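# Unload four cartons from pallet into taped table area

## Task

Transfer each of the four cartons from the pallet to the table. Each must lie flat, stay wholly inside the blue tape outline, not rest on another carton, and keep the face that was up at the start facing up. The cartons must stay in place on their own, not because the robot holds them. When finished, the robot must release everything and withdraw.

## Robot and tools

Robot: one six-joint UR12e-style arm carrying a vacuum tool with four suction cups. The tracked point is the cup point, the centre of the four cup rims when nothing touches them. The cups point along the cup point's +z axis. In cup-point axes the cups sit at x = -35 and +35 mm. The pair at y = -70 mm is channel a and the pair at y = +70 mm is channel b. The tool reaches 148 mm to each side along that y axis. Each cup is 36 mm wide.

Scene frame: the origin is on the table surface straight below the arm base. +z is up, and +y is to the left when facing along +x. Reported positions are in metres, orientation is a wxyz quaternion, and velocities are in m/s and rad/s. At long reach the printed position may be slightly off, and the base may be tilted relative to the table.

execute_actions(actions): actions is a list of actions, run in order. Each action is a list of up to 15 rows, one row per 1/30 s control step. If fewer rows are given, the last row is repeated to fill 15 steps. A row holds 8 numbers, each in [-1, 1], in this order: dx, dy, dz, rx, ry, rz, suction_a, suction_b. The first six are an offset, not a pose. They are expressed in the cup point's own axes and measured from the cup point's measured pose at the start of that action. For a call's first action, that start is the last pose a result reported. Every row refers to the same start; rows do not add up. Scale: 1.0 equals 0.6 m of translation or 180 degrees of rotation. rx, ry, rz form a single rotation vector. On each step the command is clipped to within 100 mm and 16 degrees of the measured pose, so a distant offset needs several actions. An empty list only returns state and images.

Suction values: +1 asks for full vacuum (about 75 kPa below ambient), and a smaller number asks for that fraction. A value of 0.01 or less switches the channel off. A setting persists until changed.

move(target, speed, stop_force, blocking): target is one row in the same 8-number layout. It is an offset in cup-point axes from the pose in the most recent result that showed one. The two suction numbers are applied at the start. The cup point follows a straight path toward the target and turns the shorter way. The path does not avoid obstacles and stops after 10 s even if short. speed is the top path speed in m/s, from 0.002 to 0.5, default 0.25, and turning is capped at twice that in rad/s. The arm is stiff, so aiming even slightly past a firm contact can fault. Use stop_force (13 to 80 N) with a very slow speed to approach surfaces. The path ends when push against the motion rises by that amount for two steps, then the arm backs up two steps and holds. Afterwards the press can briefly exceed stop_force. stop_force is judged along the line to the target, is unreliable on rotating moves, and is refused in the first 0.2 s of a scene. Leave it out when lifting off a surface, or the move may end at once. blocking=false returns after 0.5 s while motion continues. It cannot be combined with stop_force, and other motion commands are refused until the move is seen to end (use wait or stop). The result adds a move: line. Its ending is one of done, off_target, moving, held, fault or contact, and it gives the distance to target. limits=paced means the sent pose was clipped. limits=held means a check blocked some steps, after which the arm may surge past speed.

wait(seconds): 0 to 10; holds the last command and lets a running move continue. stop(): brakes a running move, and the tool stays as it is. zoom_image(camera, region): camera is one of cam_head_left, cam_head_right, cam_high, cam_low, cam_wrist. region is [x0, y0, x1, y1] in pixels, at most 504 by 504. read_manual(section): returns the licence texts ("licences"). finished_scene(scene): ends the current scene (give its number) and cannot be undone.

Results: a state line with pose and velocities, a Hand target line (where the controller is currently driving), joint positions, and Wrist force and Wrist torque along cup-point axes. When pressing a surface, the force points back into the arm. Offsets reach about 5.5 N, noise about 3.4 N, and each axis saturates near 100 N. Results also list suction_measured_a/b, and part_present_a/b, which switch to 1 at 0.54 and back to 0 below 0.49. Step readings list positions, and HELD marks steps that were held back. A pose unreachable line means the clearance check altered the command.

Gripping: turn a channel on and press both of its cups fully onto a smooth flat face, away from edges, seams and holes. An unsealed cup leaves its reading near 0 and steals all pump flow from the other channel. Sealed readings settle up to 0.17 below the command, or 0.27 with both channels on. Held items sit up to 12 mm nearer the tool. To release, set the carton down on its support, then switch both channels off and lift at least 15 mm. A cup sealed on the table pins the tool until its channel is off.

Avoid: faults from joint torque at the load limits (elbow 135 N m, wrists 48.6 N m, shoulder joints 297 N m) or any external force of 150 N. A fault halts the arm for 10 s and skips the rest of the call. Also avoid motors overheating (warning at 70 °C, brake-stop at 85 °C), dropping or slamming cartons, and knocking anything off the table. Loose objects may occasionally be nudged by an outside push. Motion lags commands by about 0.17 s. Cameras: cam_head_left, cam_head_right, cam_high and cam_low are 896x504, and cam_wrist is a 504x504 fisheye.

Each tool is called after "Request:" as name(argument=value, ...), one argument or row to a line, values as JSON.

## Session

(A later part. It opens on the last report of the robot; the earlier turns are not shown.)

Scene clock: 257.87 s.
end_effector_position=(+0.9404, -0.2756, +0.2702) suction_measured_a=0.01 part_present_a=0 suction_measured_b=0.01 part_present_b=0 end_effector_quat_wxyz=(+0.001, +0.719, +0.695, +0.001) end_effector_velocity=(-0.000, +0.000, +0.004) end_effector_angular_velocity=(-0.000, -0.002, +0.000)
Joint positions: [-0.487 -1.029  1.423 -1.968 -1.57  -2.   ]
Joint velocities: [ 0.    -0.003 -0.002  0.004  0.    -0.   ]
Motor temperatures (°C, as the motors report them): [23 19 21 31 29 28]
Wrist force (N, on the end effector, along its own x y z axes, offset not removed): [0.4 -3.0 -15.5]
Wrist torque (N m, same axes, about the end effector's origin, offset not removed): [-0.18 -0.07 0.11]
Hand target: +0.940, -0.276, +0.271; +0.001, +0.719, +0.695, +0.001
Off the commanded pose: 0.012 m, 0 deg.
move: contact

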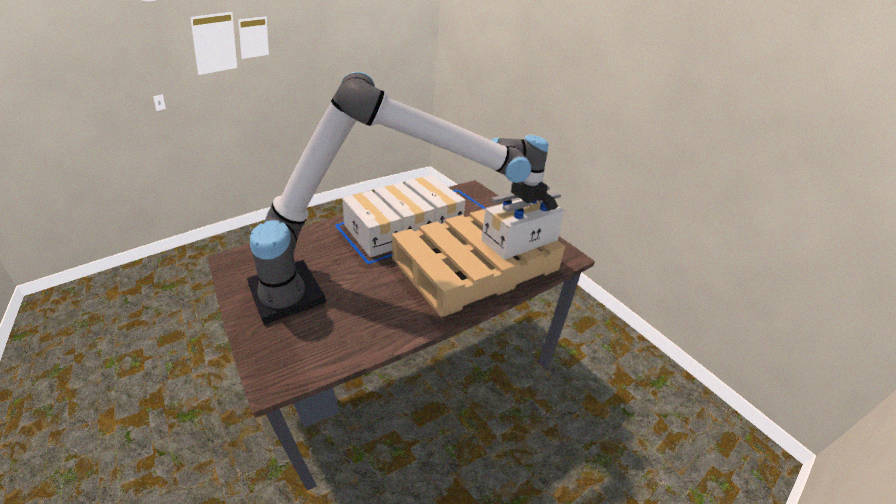

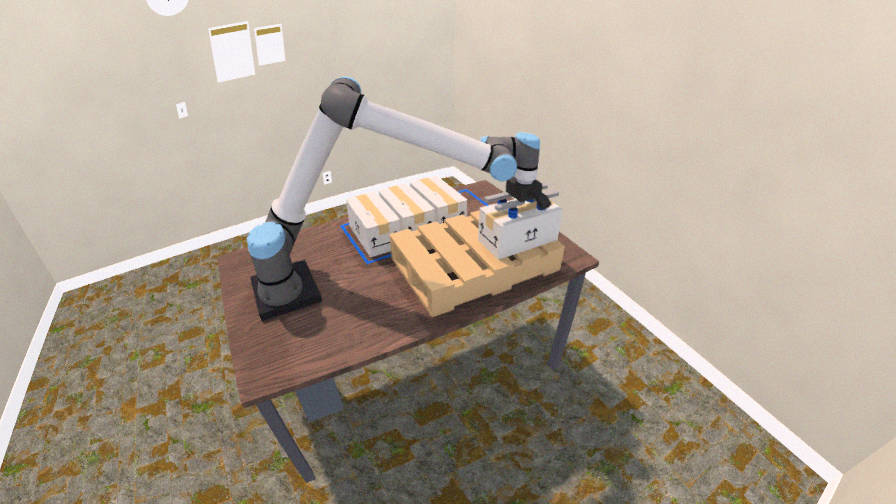

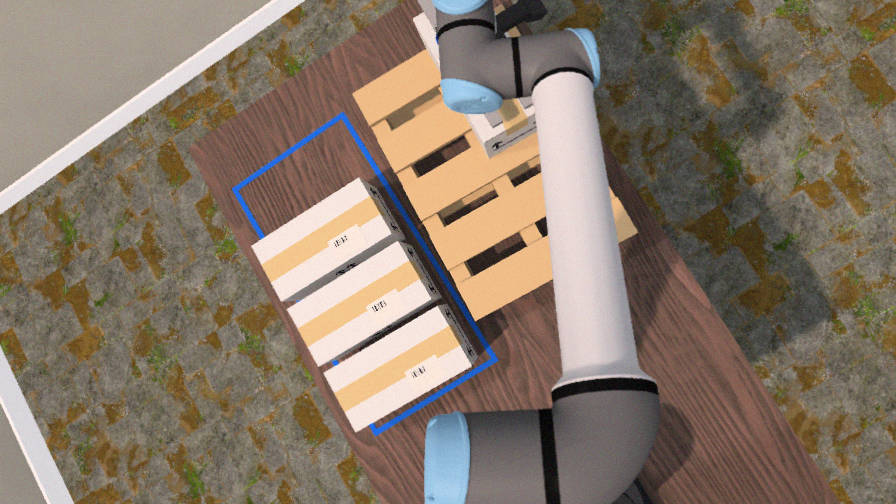

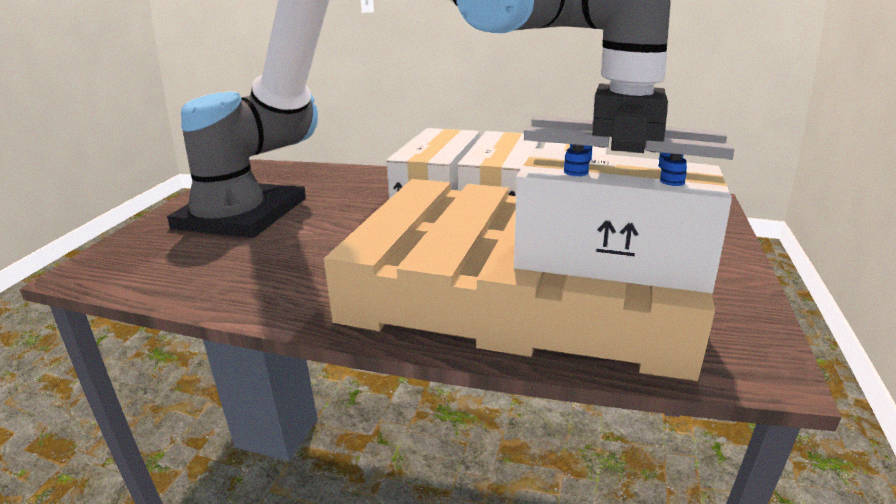

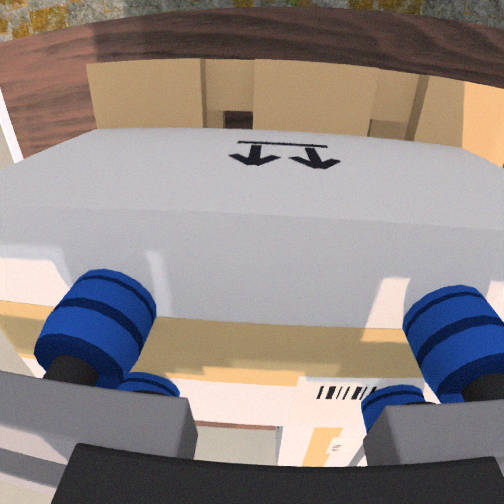

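Request:
execute_actions(
  actions=[
    [[0,0,0.003,0,0,0,1,1]],
    [[0,0,0,0,0,0,1,1]],
  ],
)

Request:
move(
  target=[0,0,-0.1,0,0,0,1,1],
  speed=0.12,
)

Scene clock: 276.40 s.
end_effector_position=(+0.9404, -0.2756, +0.2685) suction_measured_a=0.62 part_present_a=1 suction_measured_b=0.62 part_present_b=1 end_effector_quat_wxyz=(+0.001, +0.719, +0.695, +0.001) end_effector_velocity=(-0.000, -0.001, +0.001) end_effector_angular_velocity=(+0.000, -0.001, -0.001)
Joint positions: [-0.487 -1.027  1.425 -1.97  -1.57  -2.   ]
Joint velocities: [-0.001 -0.001  0.     0.     0.001  0.   ]
Motor temperatures (°C, as the motors report them): [23 19 21 31 29 28]
Wrist force (N, on the end effector, along its own x y z axes, offset not removed): [0.0 1.1 17.4]
Wrist torque (N m, same axes, about the end effector's origin, offset not removed): [-0.42 0.00 0.02]
Hand target: +0.940, -0.276, +0.268; +0.001, +0.719, +0.695, +0.001
Off the commanded pose: 0.000 m, 0 deg.
Step readings (end_effector_position; steps 1 to 15: 1st action; 16 to 30: 2nd action):
0: (+0.9405, -0.2756, +0.2707)
1: (+0.9405, -0.2756, +0.2707)
2: (+0.9404, -0.2756, +0.2705)
4: (+0.9404, -0.2755, +0.2697)
8: (+0.9404, -0.2755, +0.2688)
15: (+0.9404, -0.2756, +0.2685)
16: (+0.9404, -0.2756, +0.2685)
17: (+0.9404, -0.2756, +0.2685)
19: (+0.9404, -0.2756, +0.2685)
23: (+0.9404, -0.2756, +0.2685)
30: end_effector_position above

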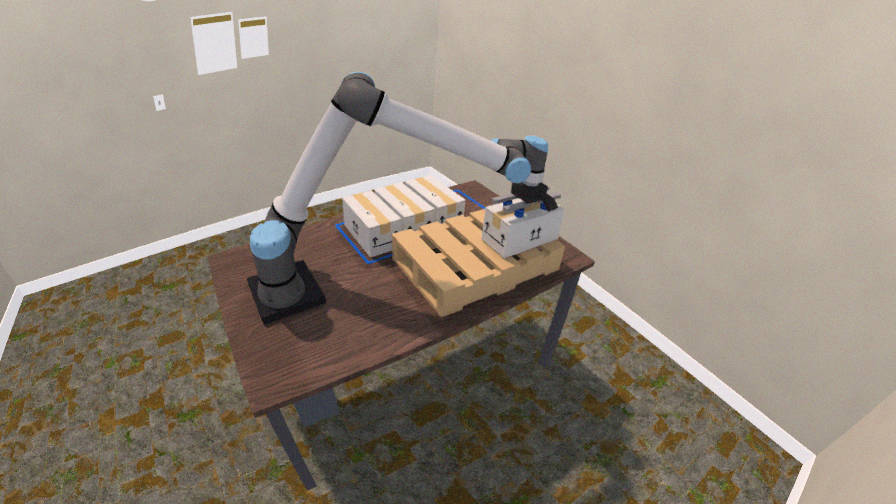

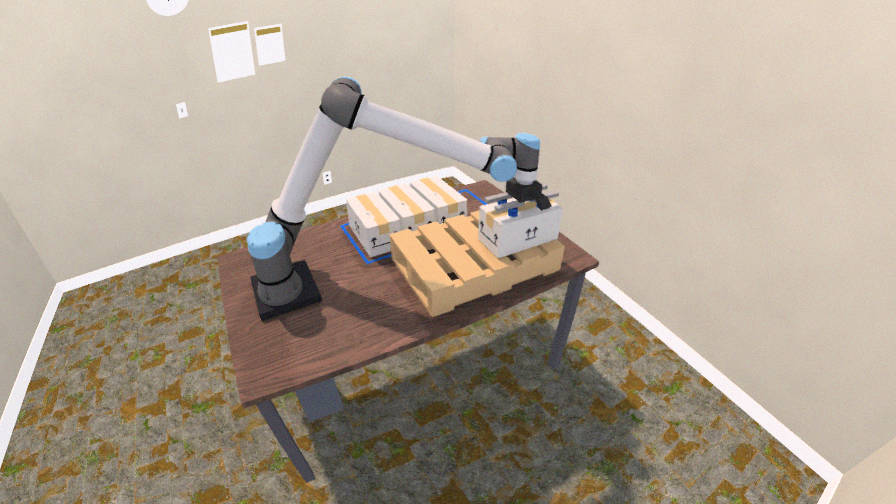

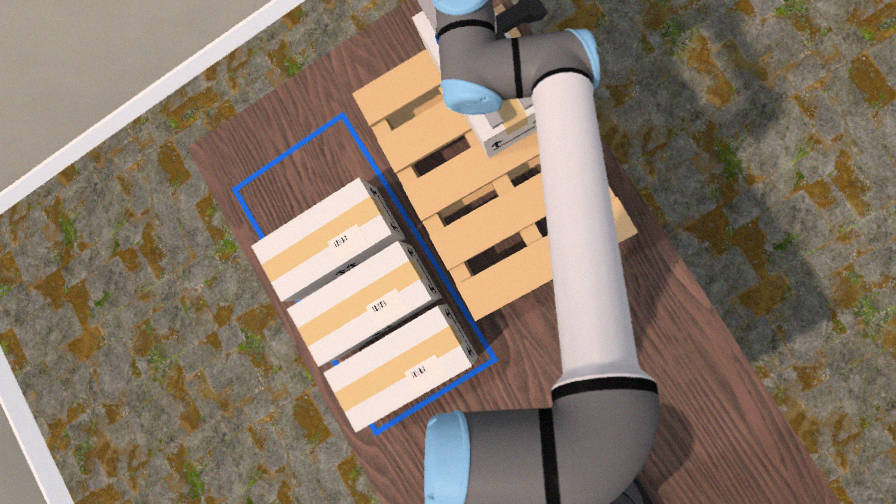

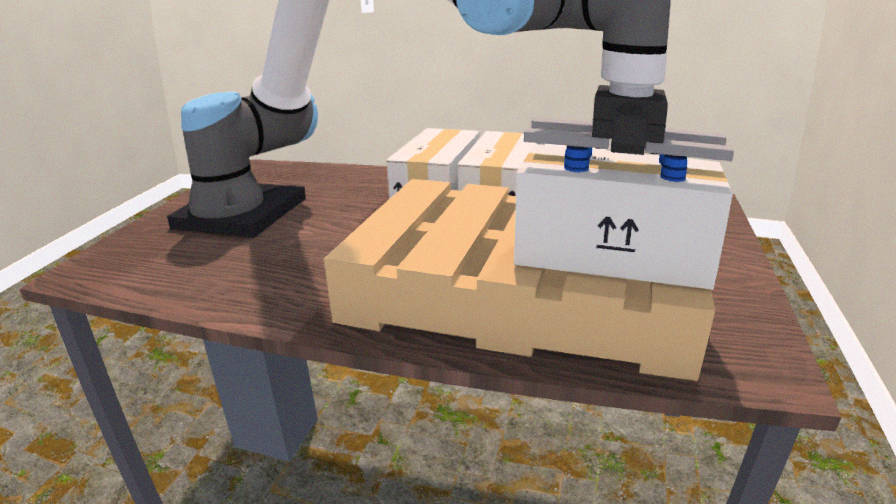

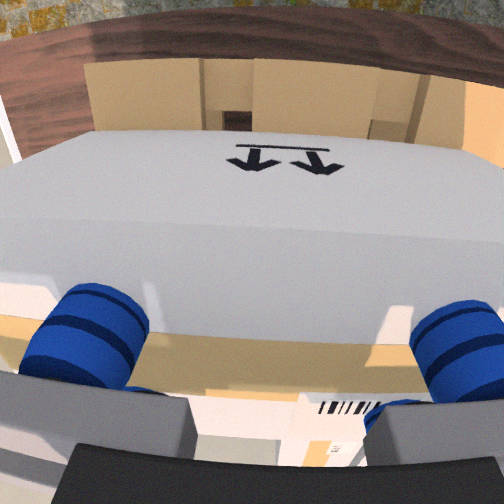

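Scene clock: 277.47 s.
end_effector_position=(+0.9403, -0.2756, +0.3281) suction_measured_a=0.64 part_present_a=1 suction_measured_b=0.64 part_present_b=1 end_effector_quat_wxyz=(+0.001, +0.719, +0.695, +0.001) end_effector_velocity=(+0.000, -0.000, +0.003) end_effector_angular_velocity=(+0.000, -0.001, +0.000)
Joint positions: [-0.487 -1.062  1.367 -1.879 -1.57  -2.   ]
Joint velocities: [-0.    -0.001 -0.004  0.004  0.    -0.   ]
Motor temperatures (°C, as the motors report them): [23 19 21 31 29 28]
Wrist force (N, on the end effector, along its own x y z axes, offset not removed): [2.3 0.8 21.6]
Wrist torque (N m, same axes, about the end effector's origin, offset not removed): [-0.58 -0.39 0.09]
Hand target: +0.940, -0.276, +0.328; +0.001, +0.719, +0.695, +0.001
Off the commanded pose: 0.000 m, 0 deg.
move: done

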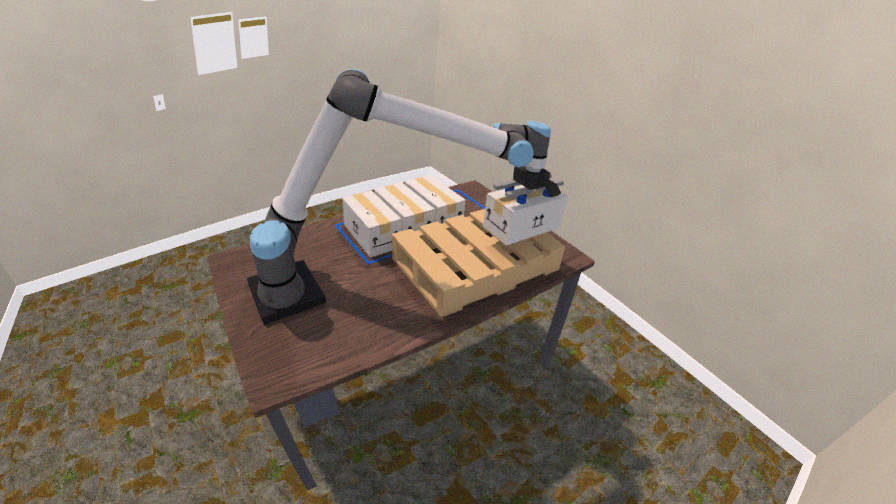

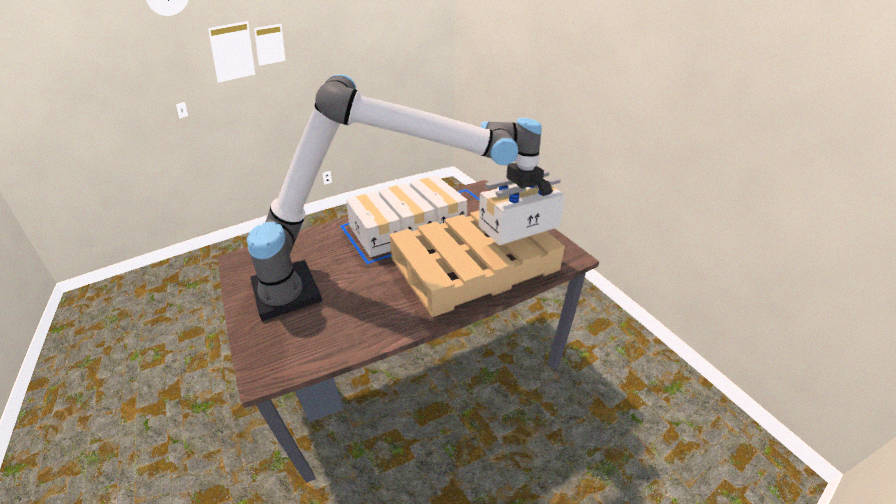

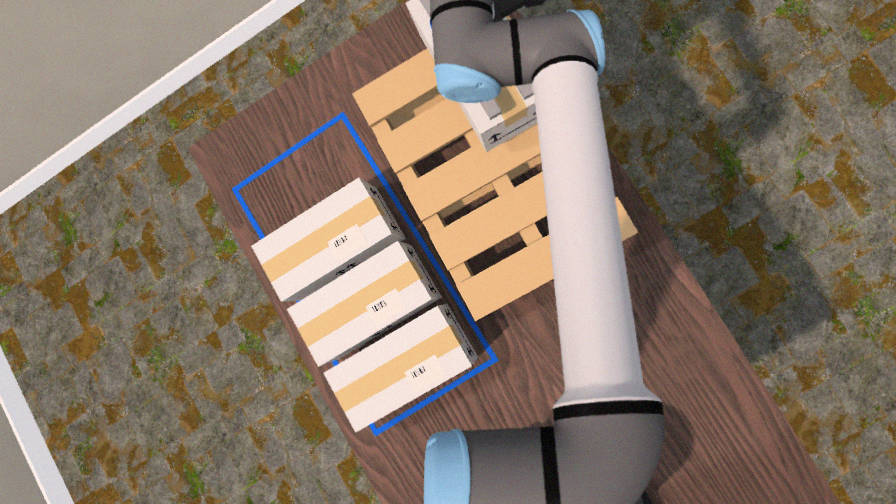

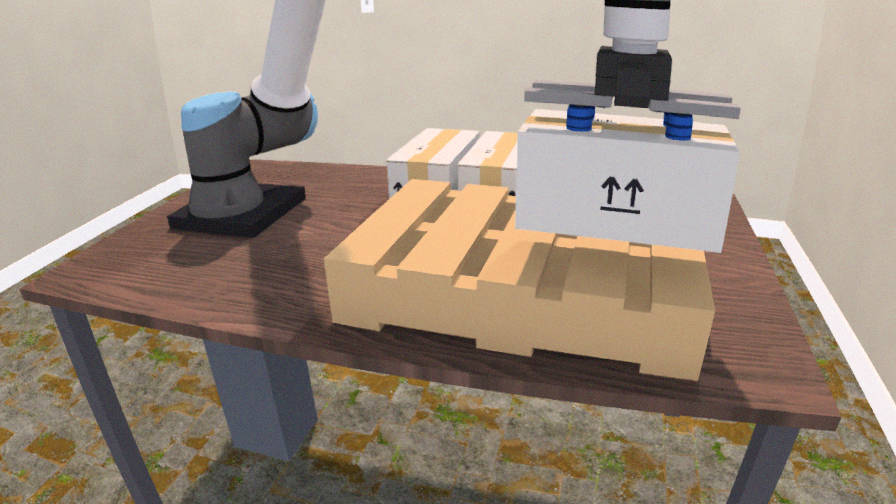

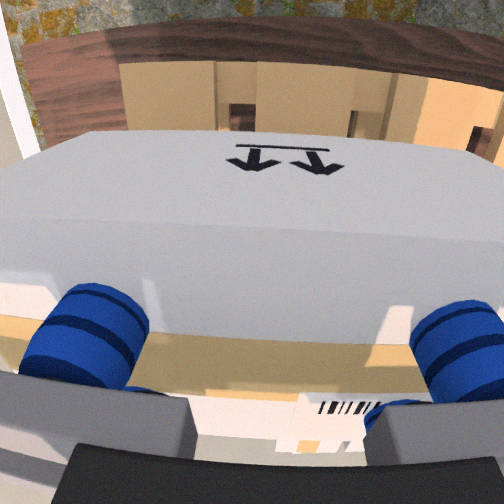

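Request:
move(
  target=[0.84,0.07,0,0,0,-0.5115,1,1],
  speed=0.45,
)

Request:
move(
  target=[0,0,0.298,0,0,0,1,1],
  speed=0.18,
)

Scene clock: 283.93 s.
end_effector_position=(+0.9996, +0.2262, +0.3287) suction_measured_a=0.64 part_present_a=1 suction_measured_b=0.64 part_present_b=1 end_effector_quat_wxyz=(+0.002, -0.000, +1.000, +0.000) end_effector_velocity=(+0.001, +0.001, +0.002) end_effector_angular_velocity=(+0.000, -0.001, +0.006)
Joint positions: [ 0.029 -0.987  1.25  -1.836 -1.571 -3.09 ]
Joint velocities: [ 0.001  0.001 -0.004  0.002  0.    -0.005]
Motor temperatures (°C, as the motors report them): [23 19 21 31 29 28]
Wrist force (N, on the end effector, along its own x y z axes, offset not removed): [-0.5 0.0 19.1]
Wrist torque (N m, same axes, about the end effector's origin, offset not removed): [-0.63 0.00 0.02]
Hand target: +1.000, +0.226, +0.329; +0.002, -0.001, +1.000, +0.000
Off the commanded pose: 0.001 m, 0 deg.
move: done

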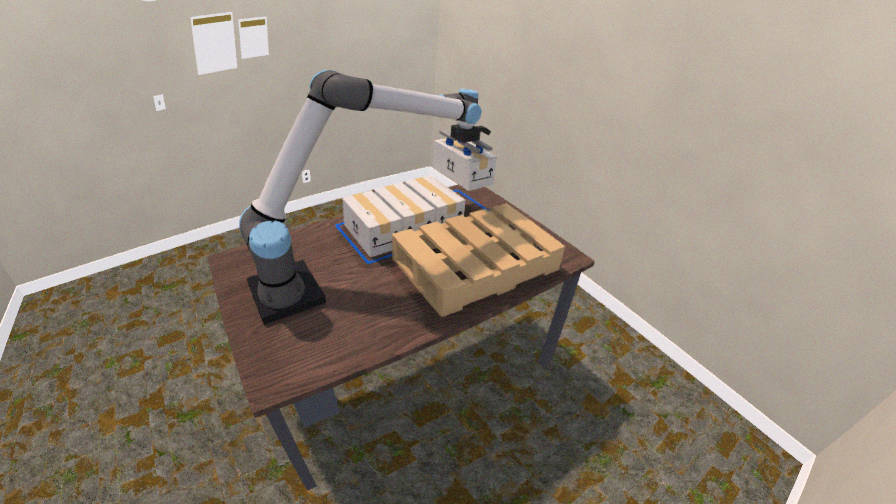

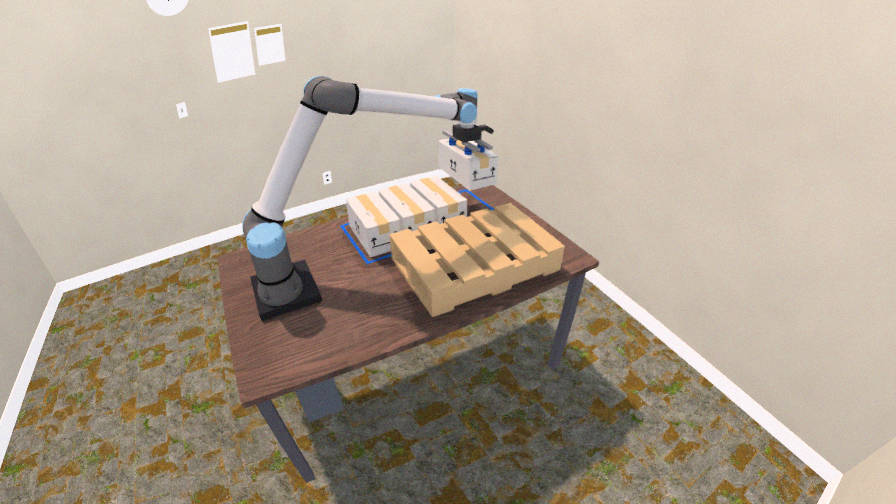

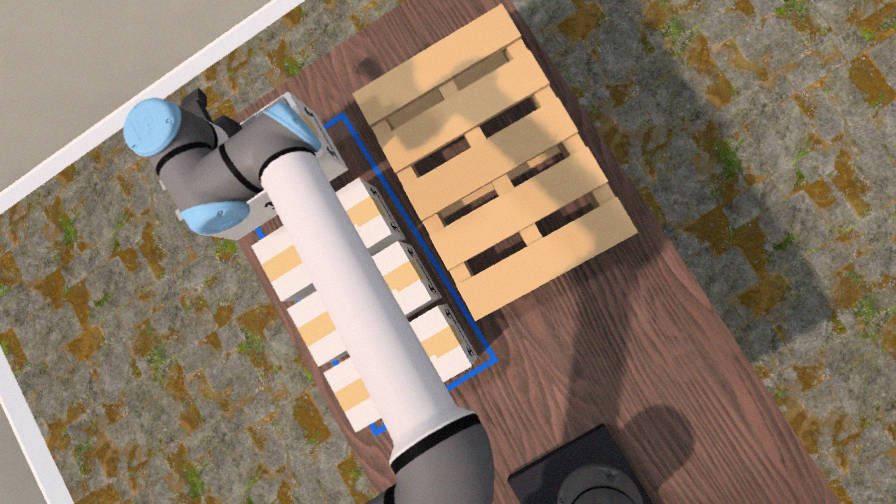

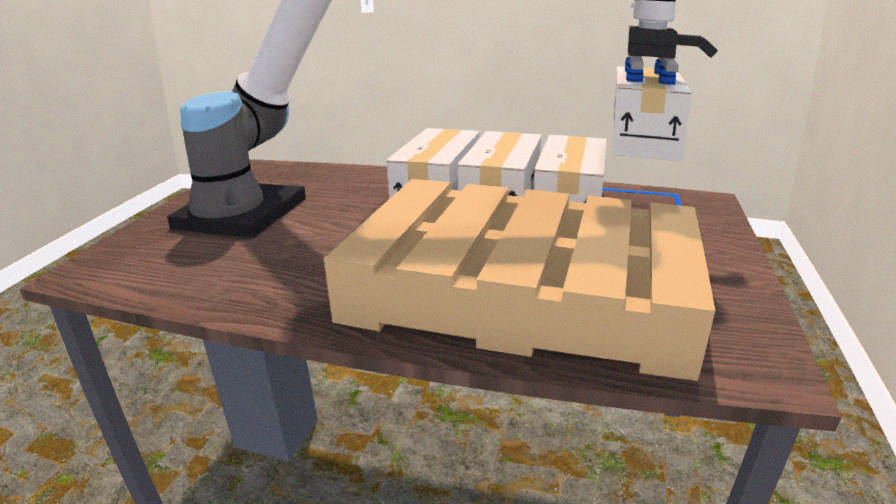

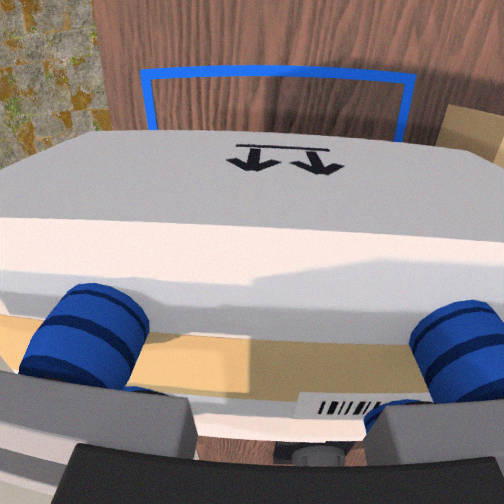

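Scene clock: 285.53 s.
end_effector_position=(+1.0000, +0.2262, +0.1503) suction_measured_a=0.64 part_present_a=1 suction_measured_b=0.64 part_present_b=1 end_effector_quat_wxyz=(+0.002, -0.000, +1.000, +0.000) end_effector_velocity=(+0.000, -0.000, -0.003) end_effector_angular_velocity=(-0.002, +0.000, +0.000)
Joint positions: [ 0.029 -0.872  1.393 -2.094 -1.571 -3.09 ]
Joint velocities: [ 0.     0.003  0.001 -0.004 -0.002  0.   ]
Motor temperatures (°C, as the motors report them): [23 19 21 31 29 28]
Wrist force (N, on the end effector, along its own x y z axes, offset not removed): [2.8 2.6 19.1]
Wrist torque (N m, same axes, about the end effector's origin, offset not removed): [-0.28 -0.38 0.05]
Hand target: +1.000, +0.226, +0.150; +0.002, -0.000, +1.000, +0.000
Off the commanded pose: 0.000 m, 0 deg.
move: done

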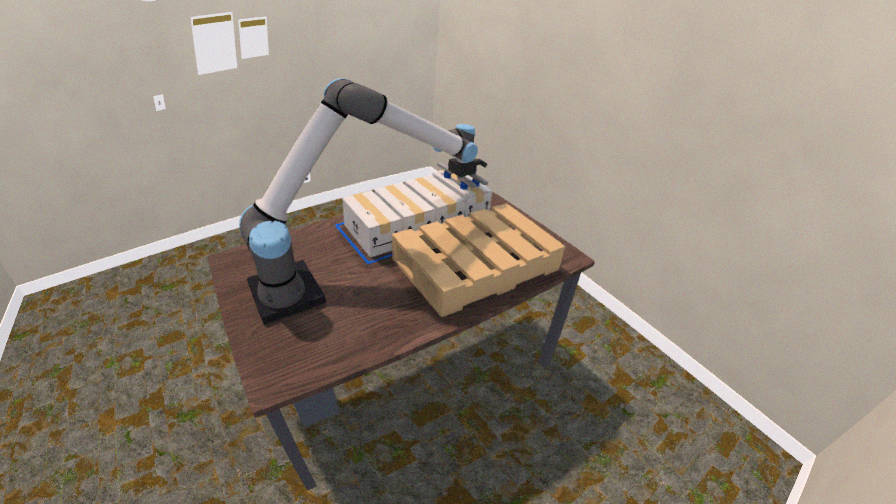

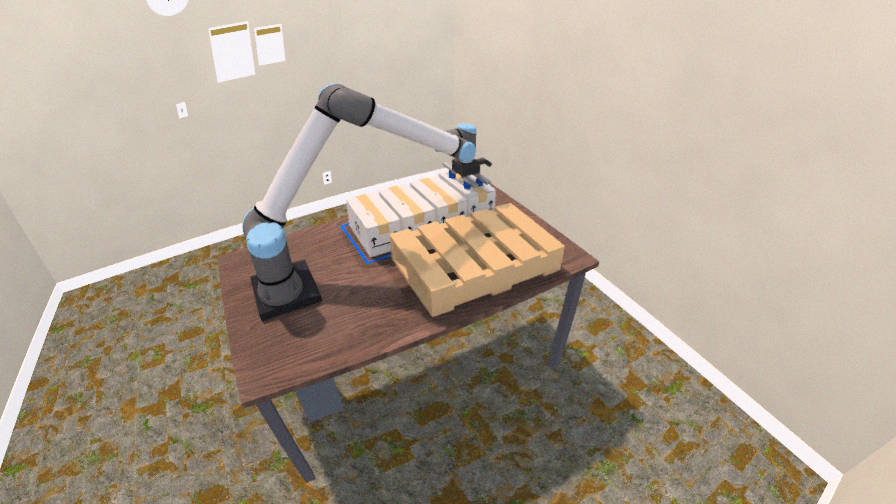

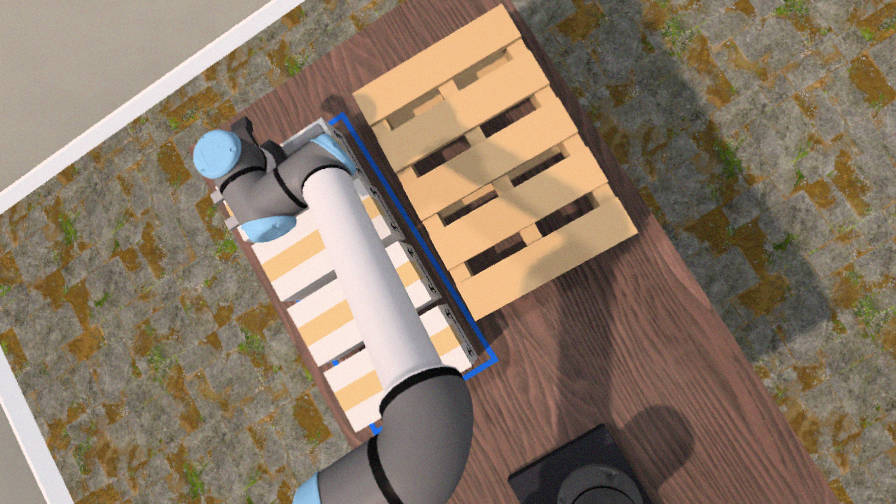

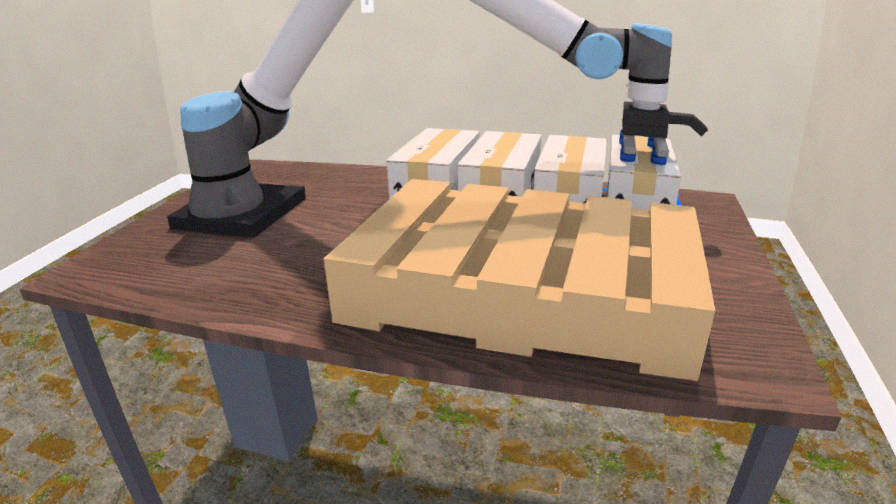

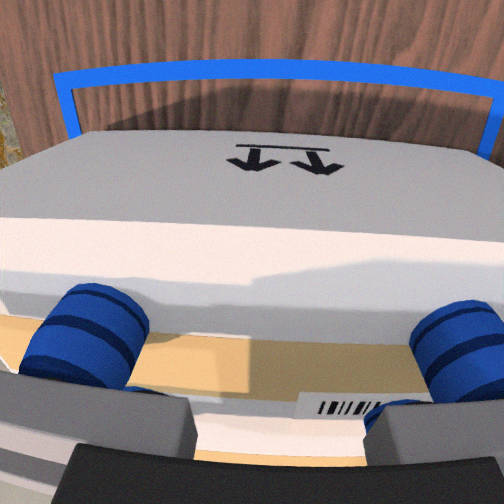

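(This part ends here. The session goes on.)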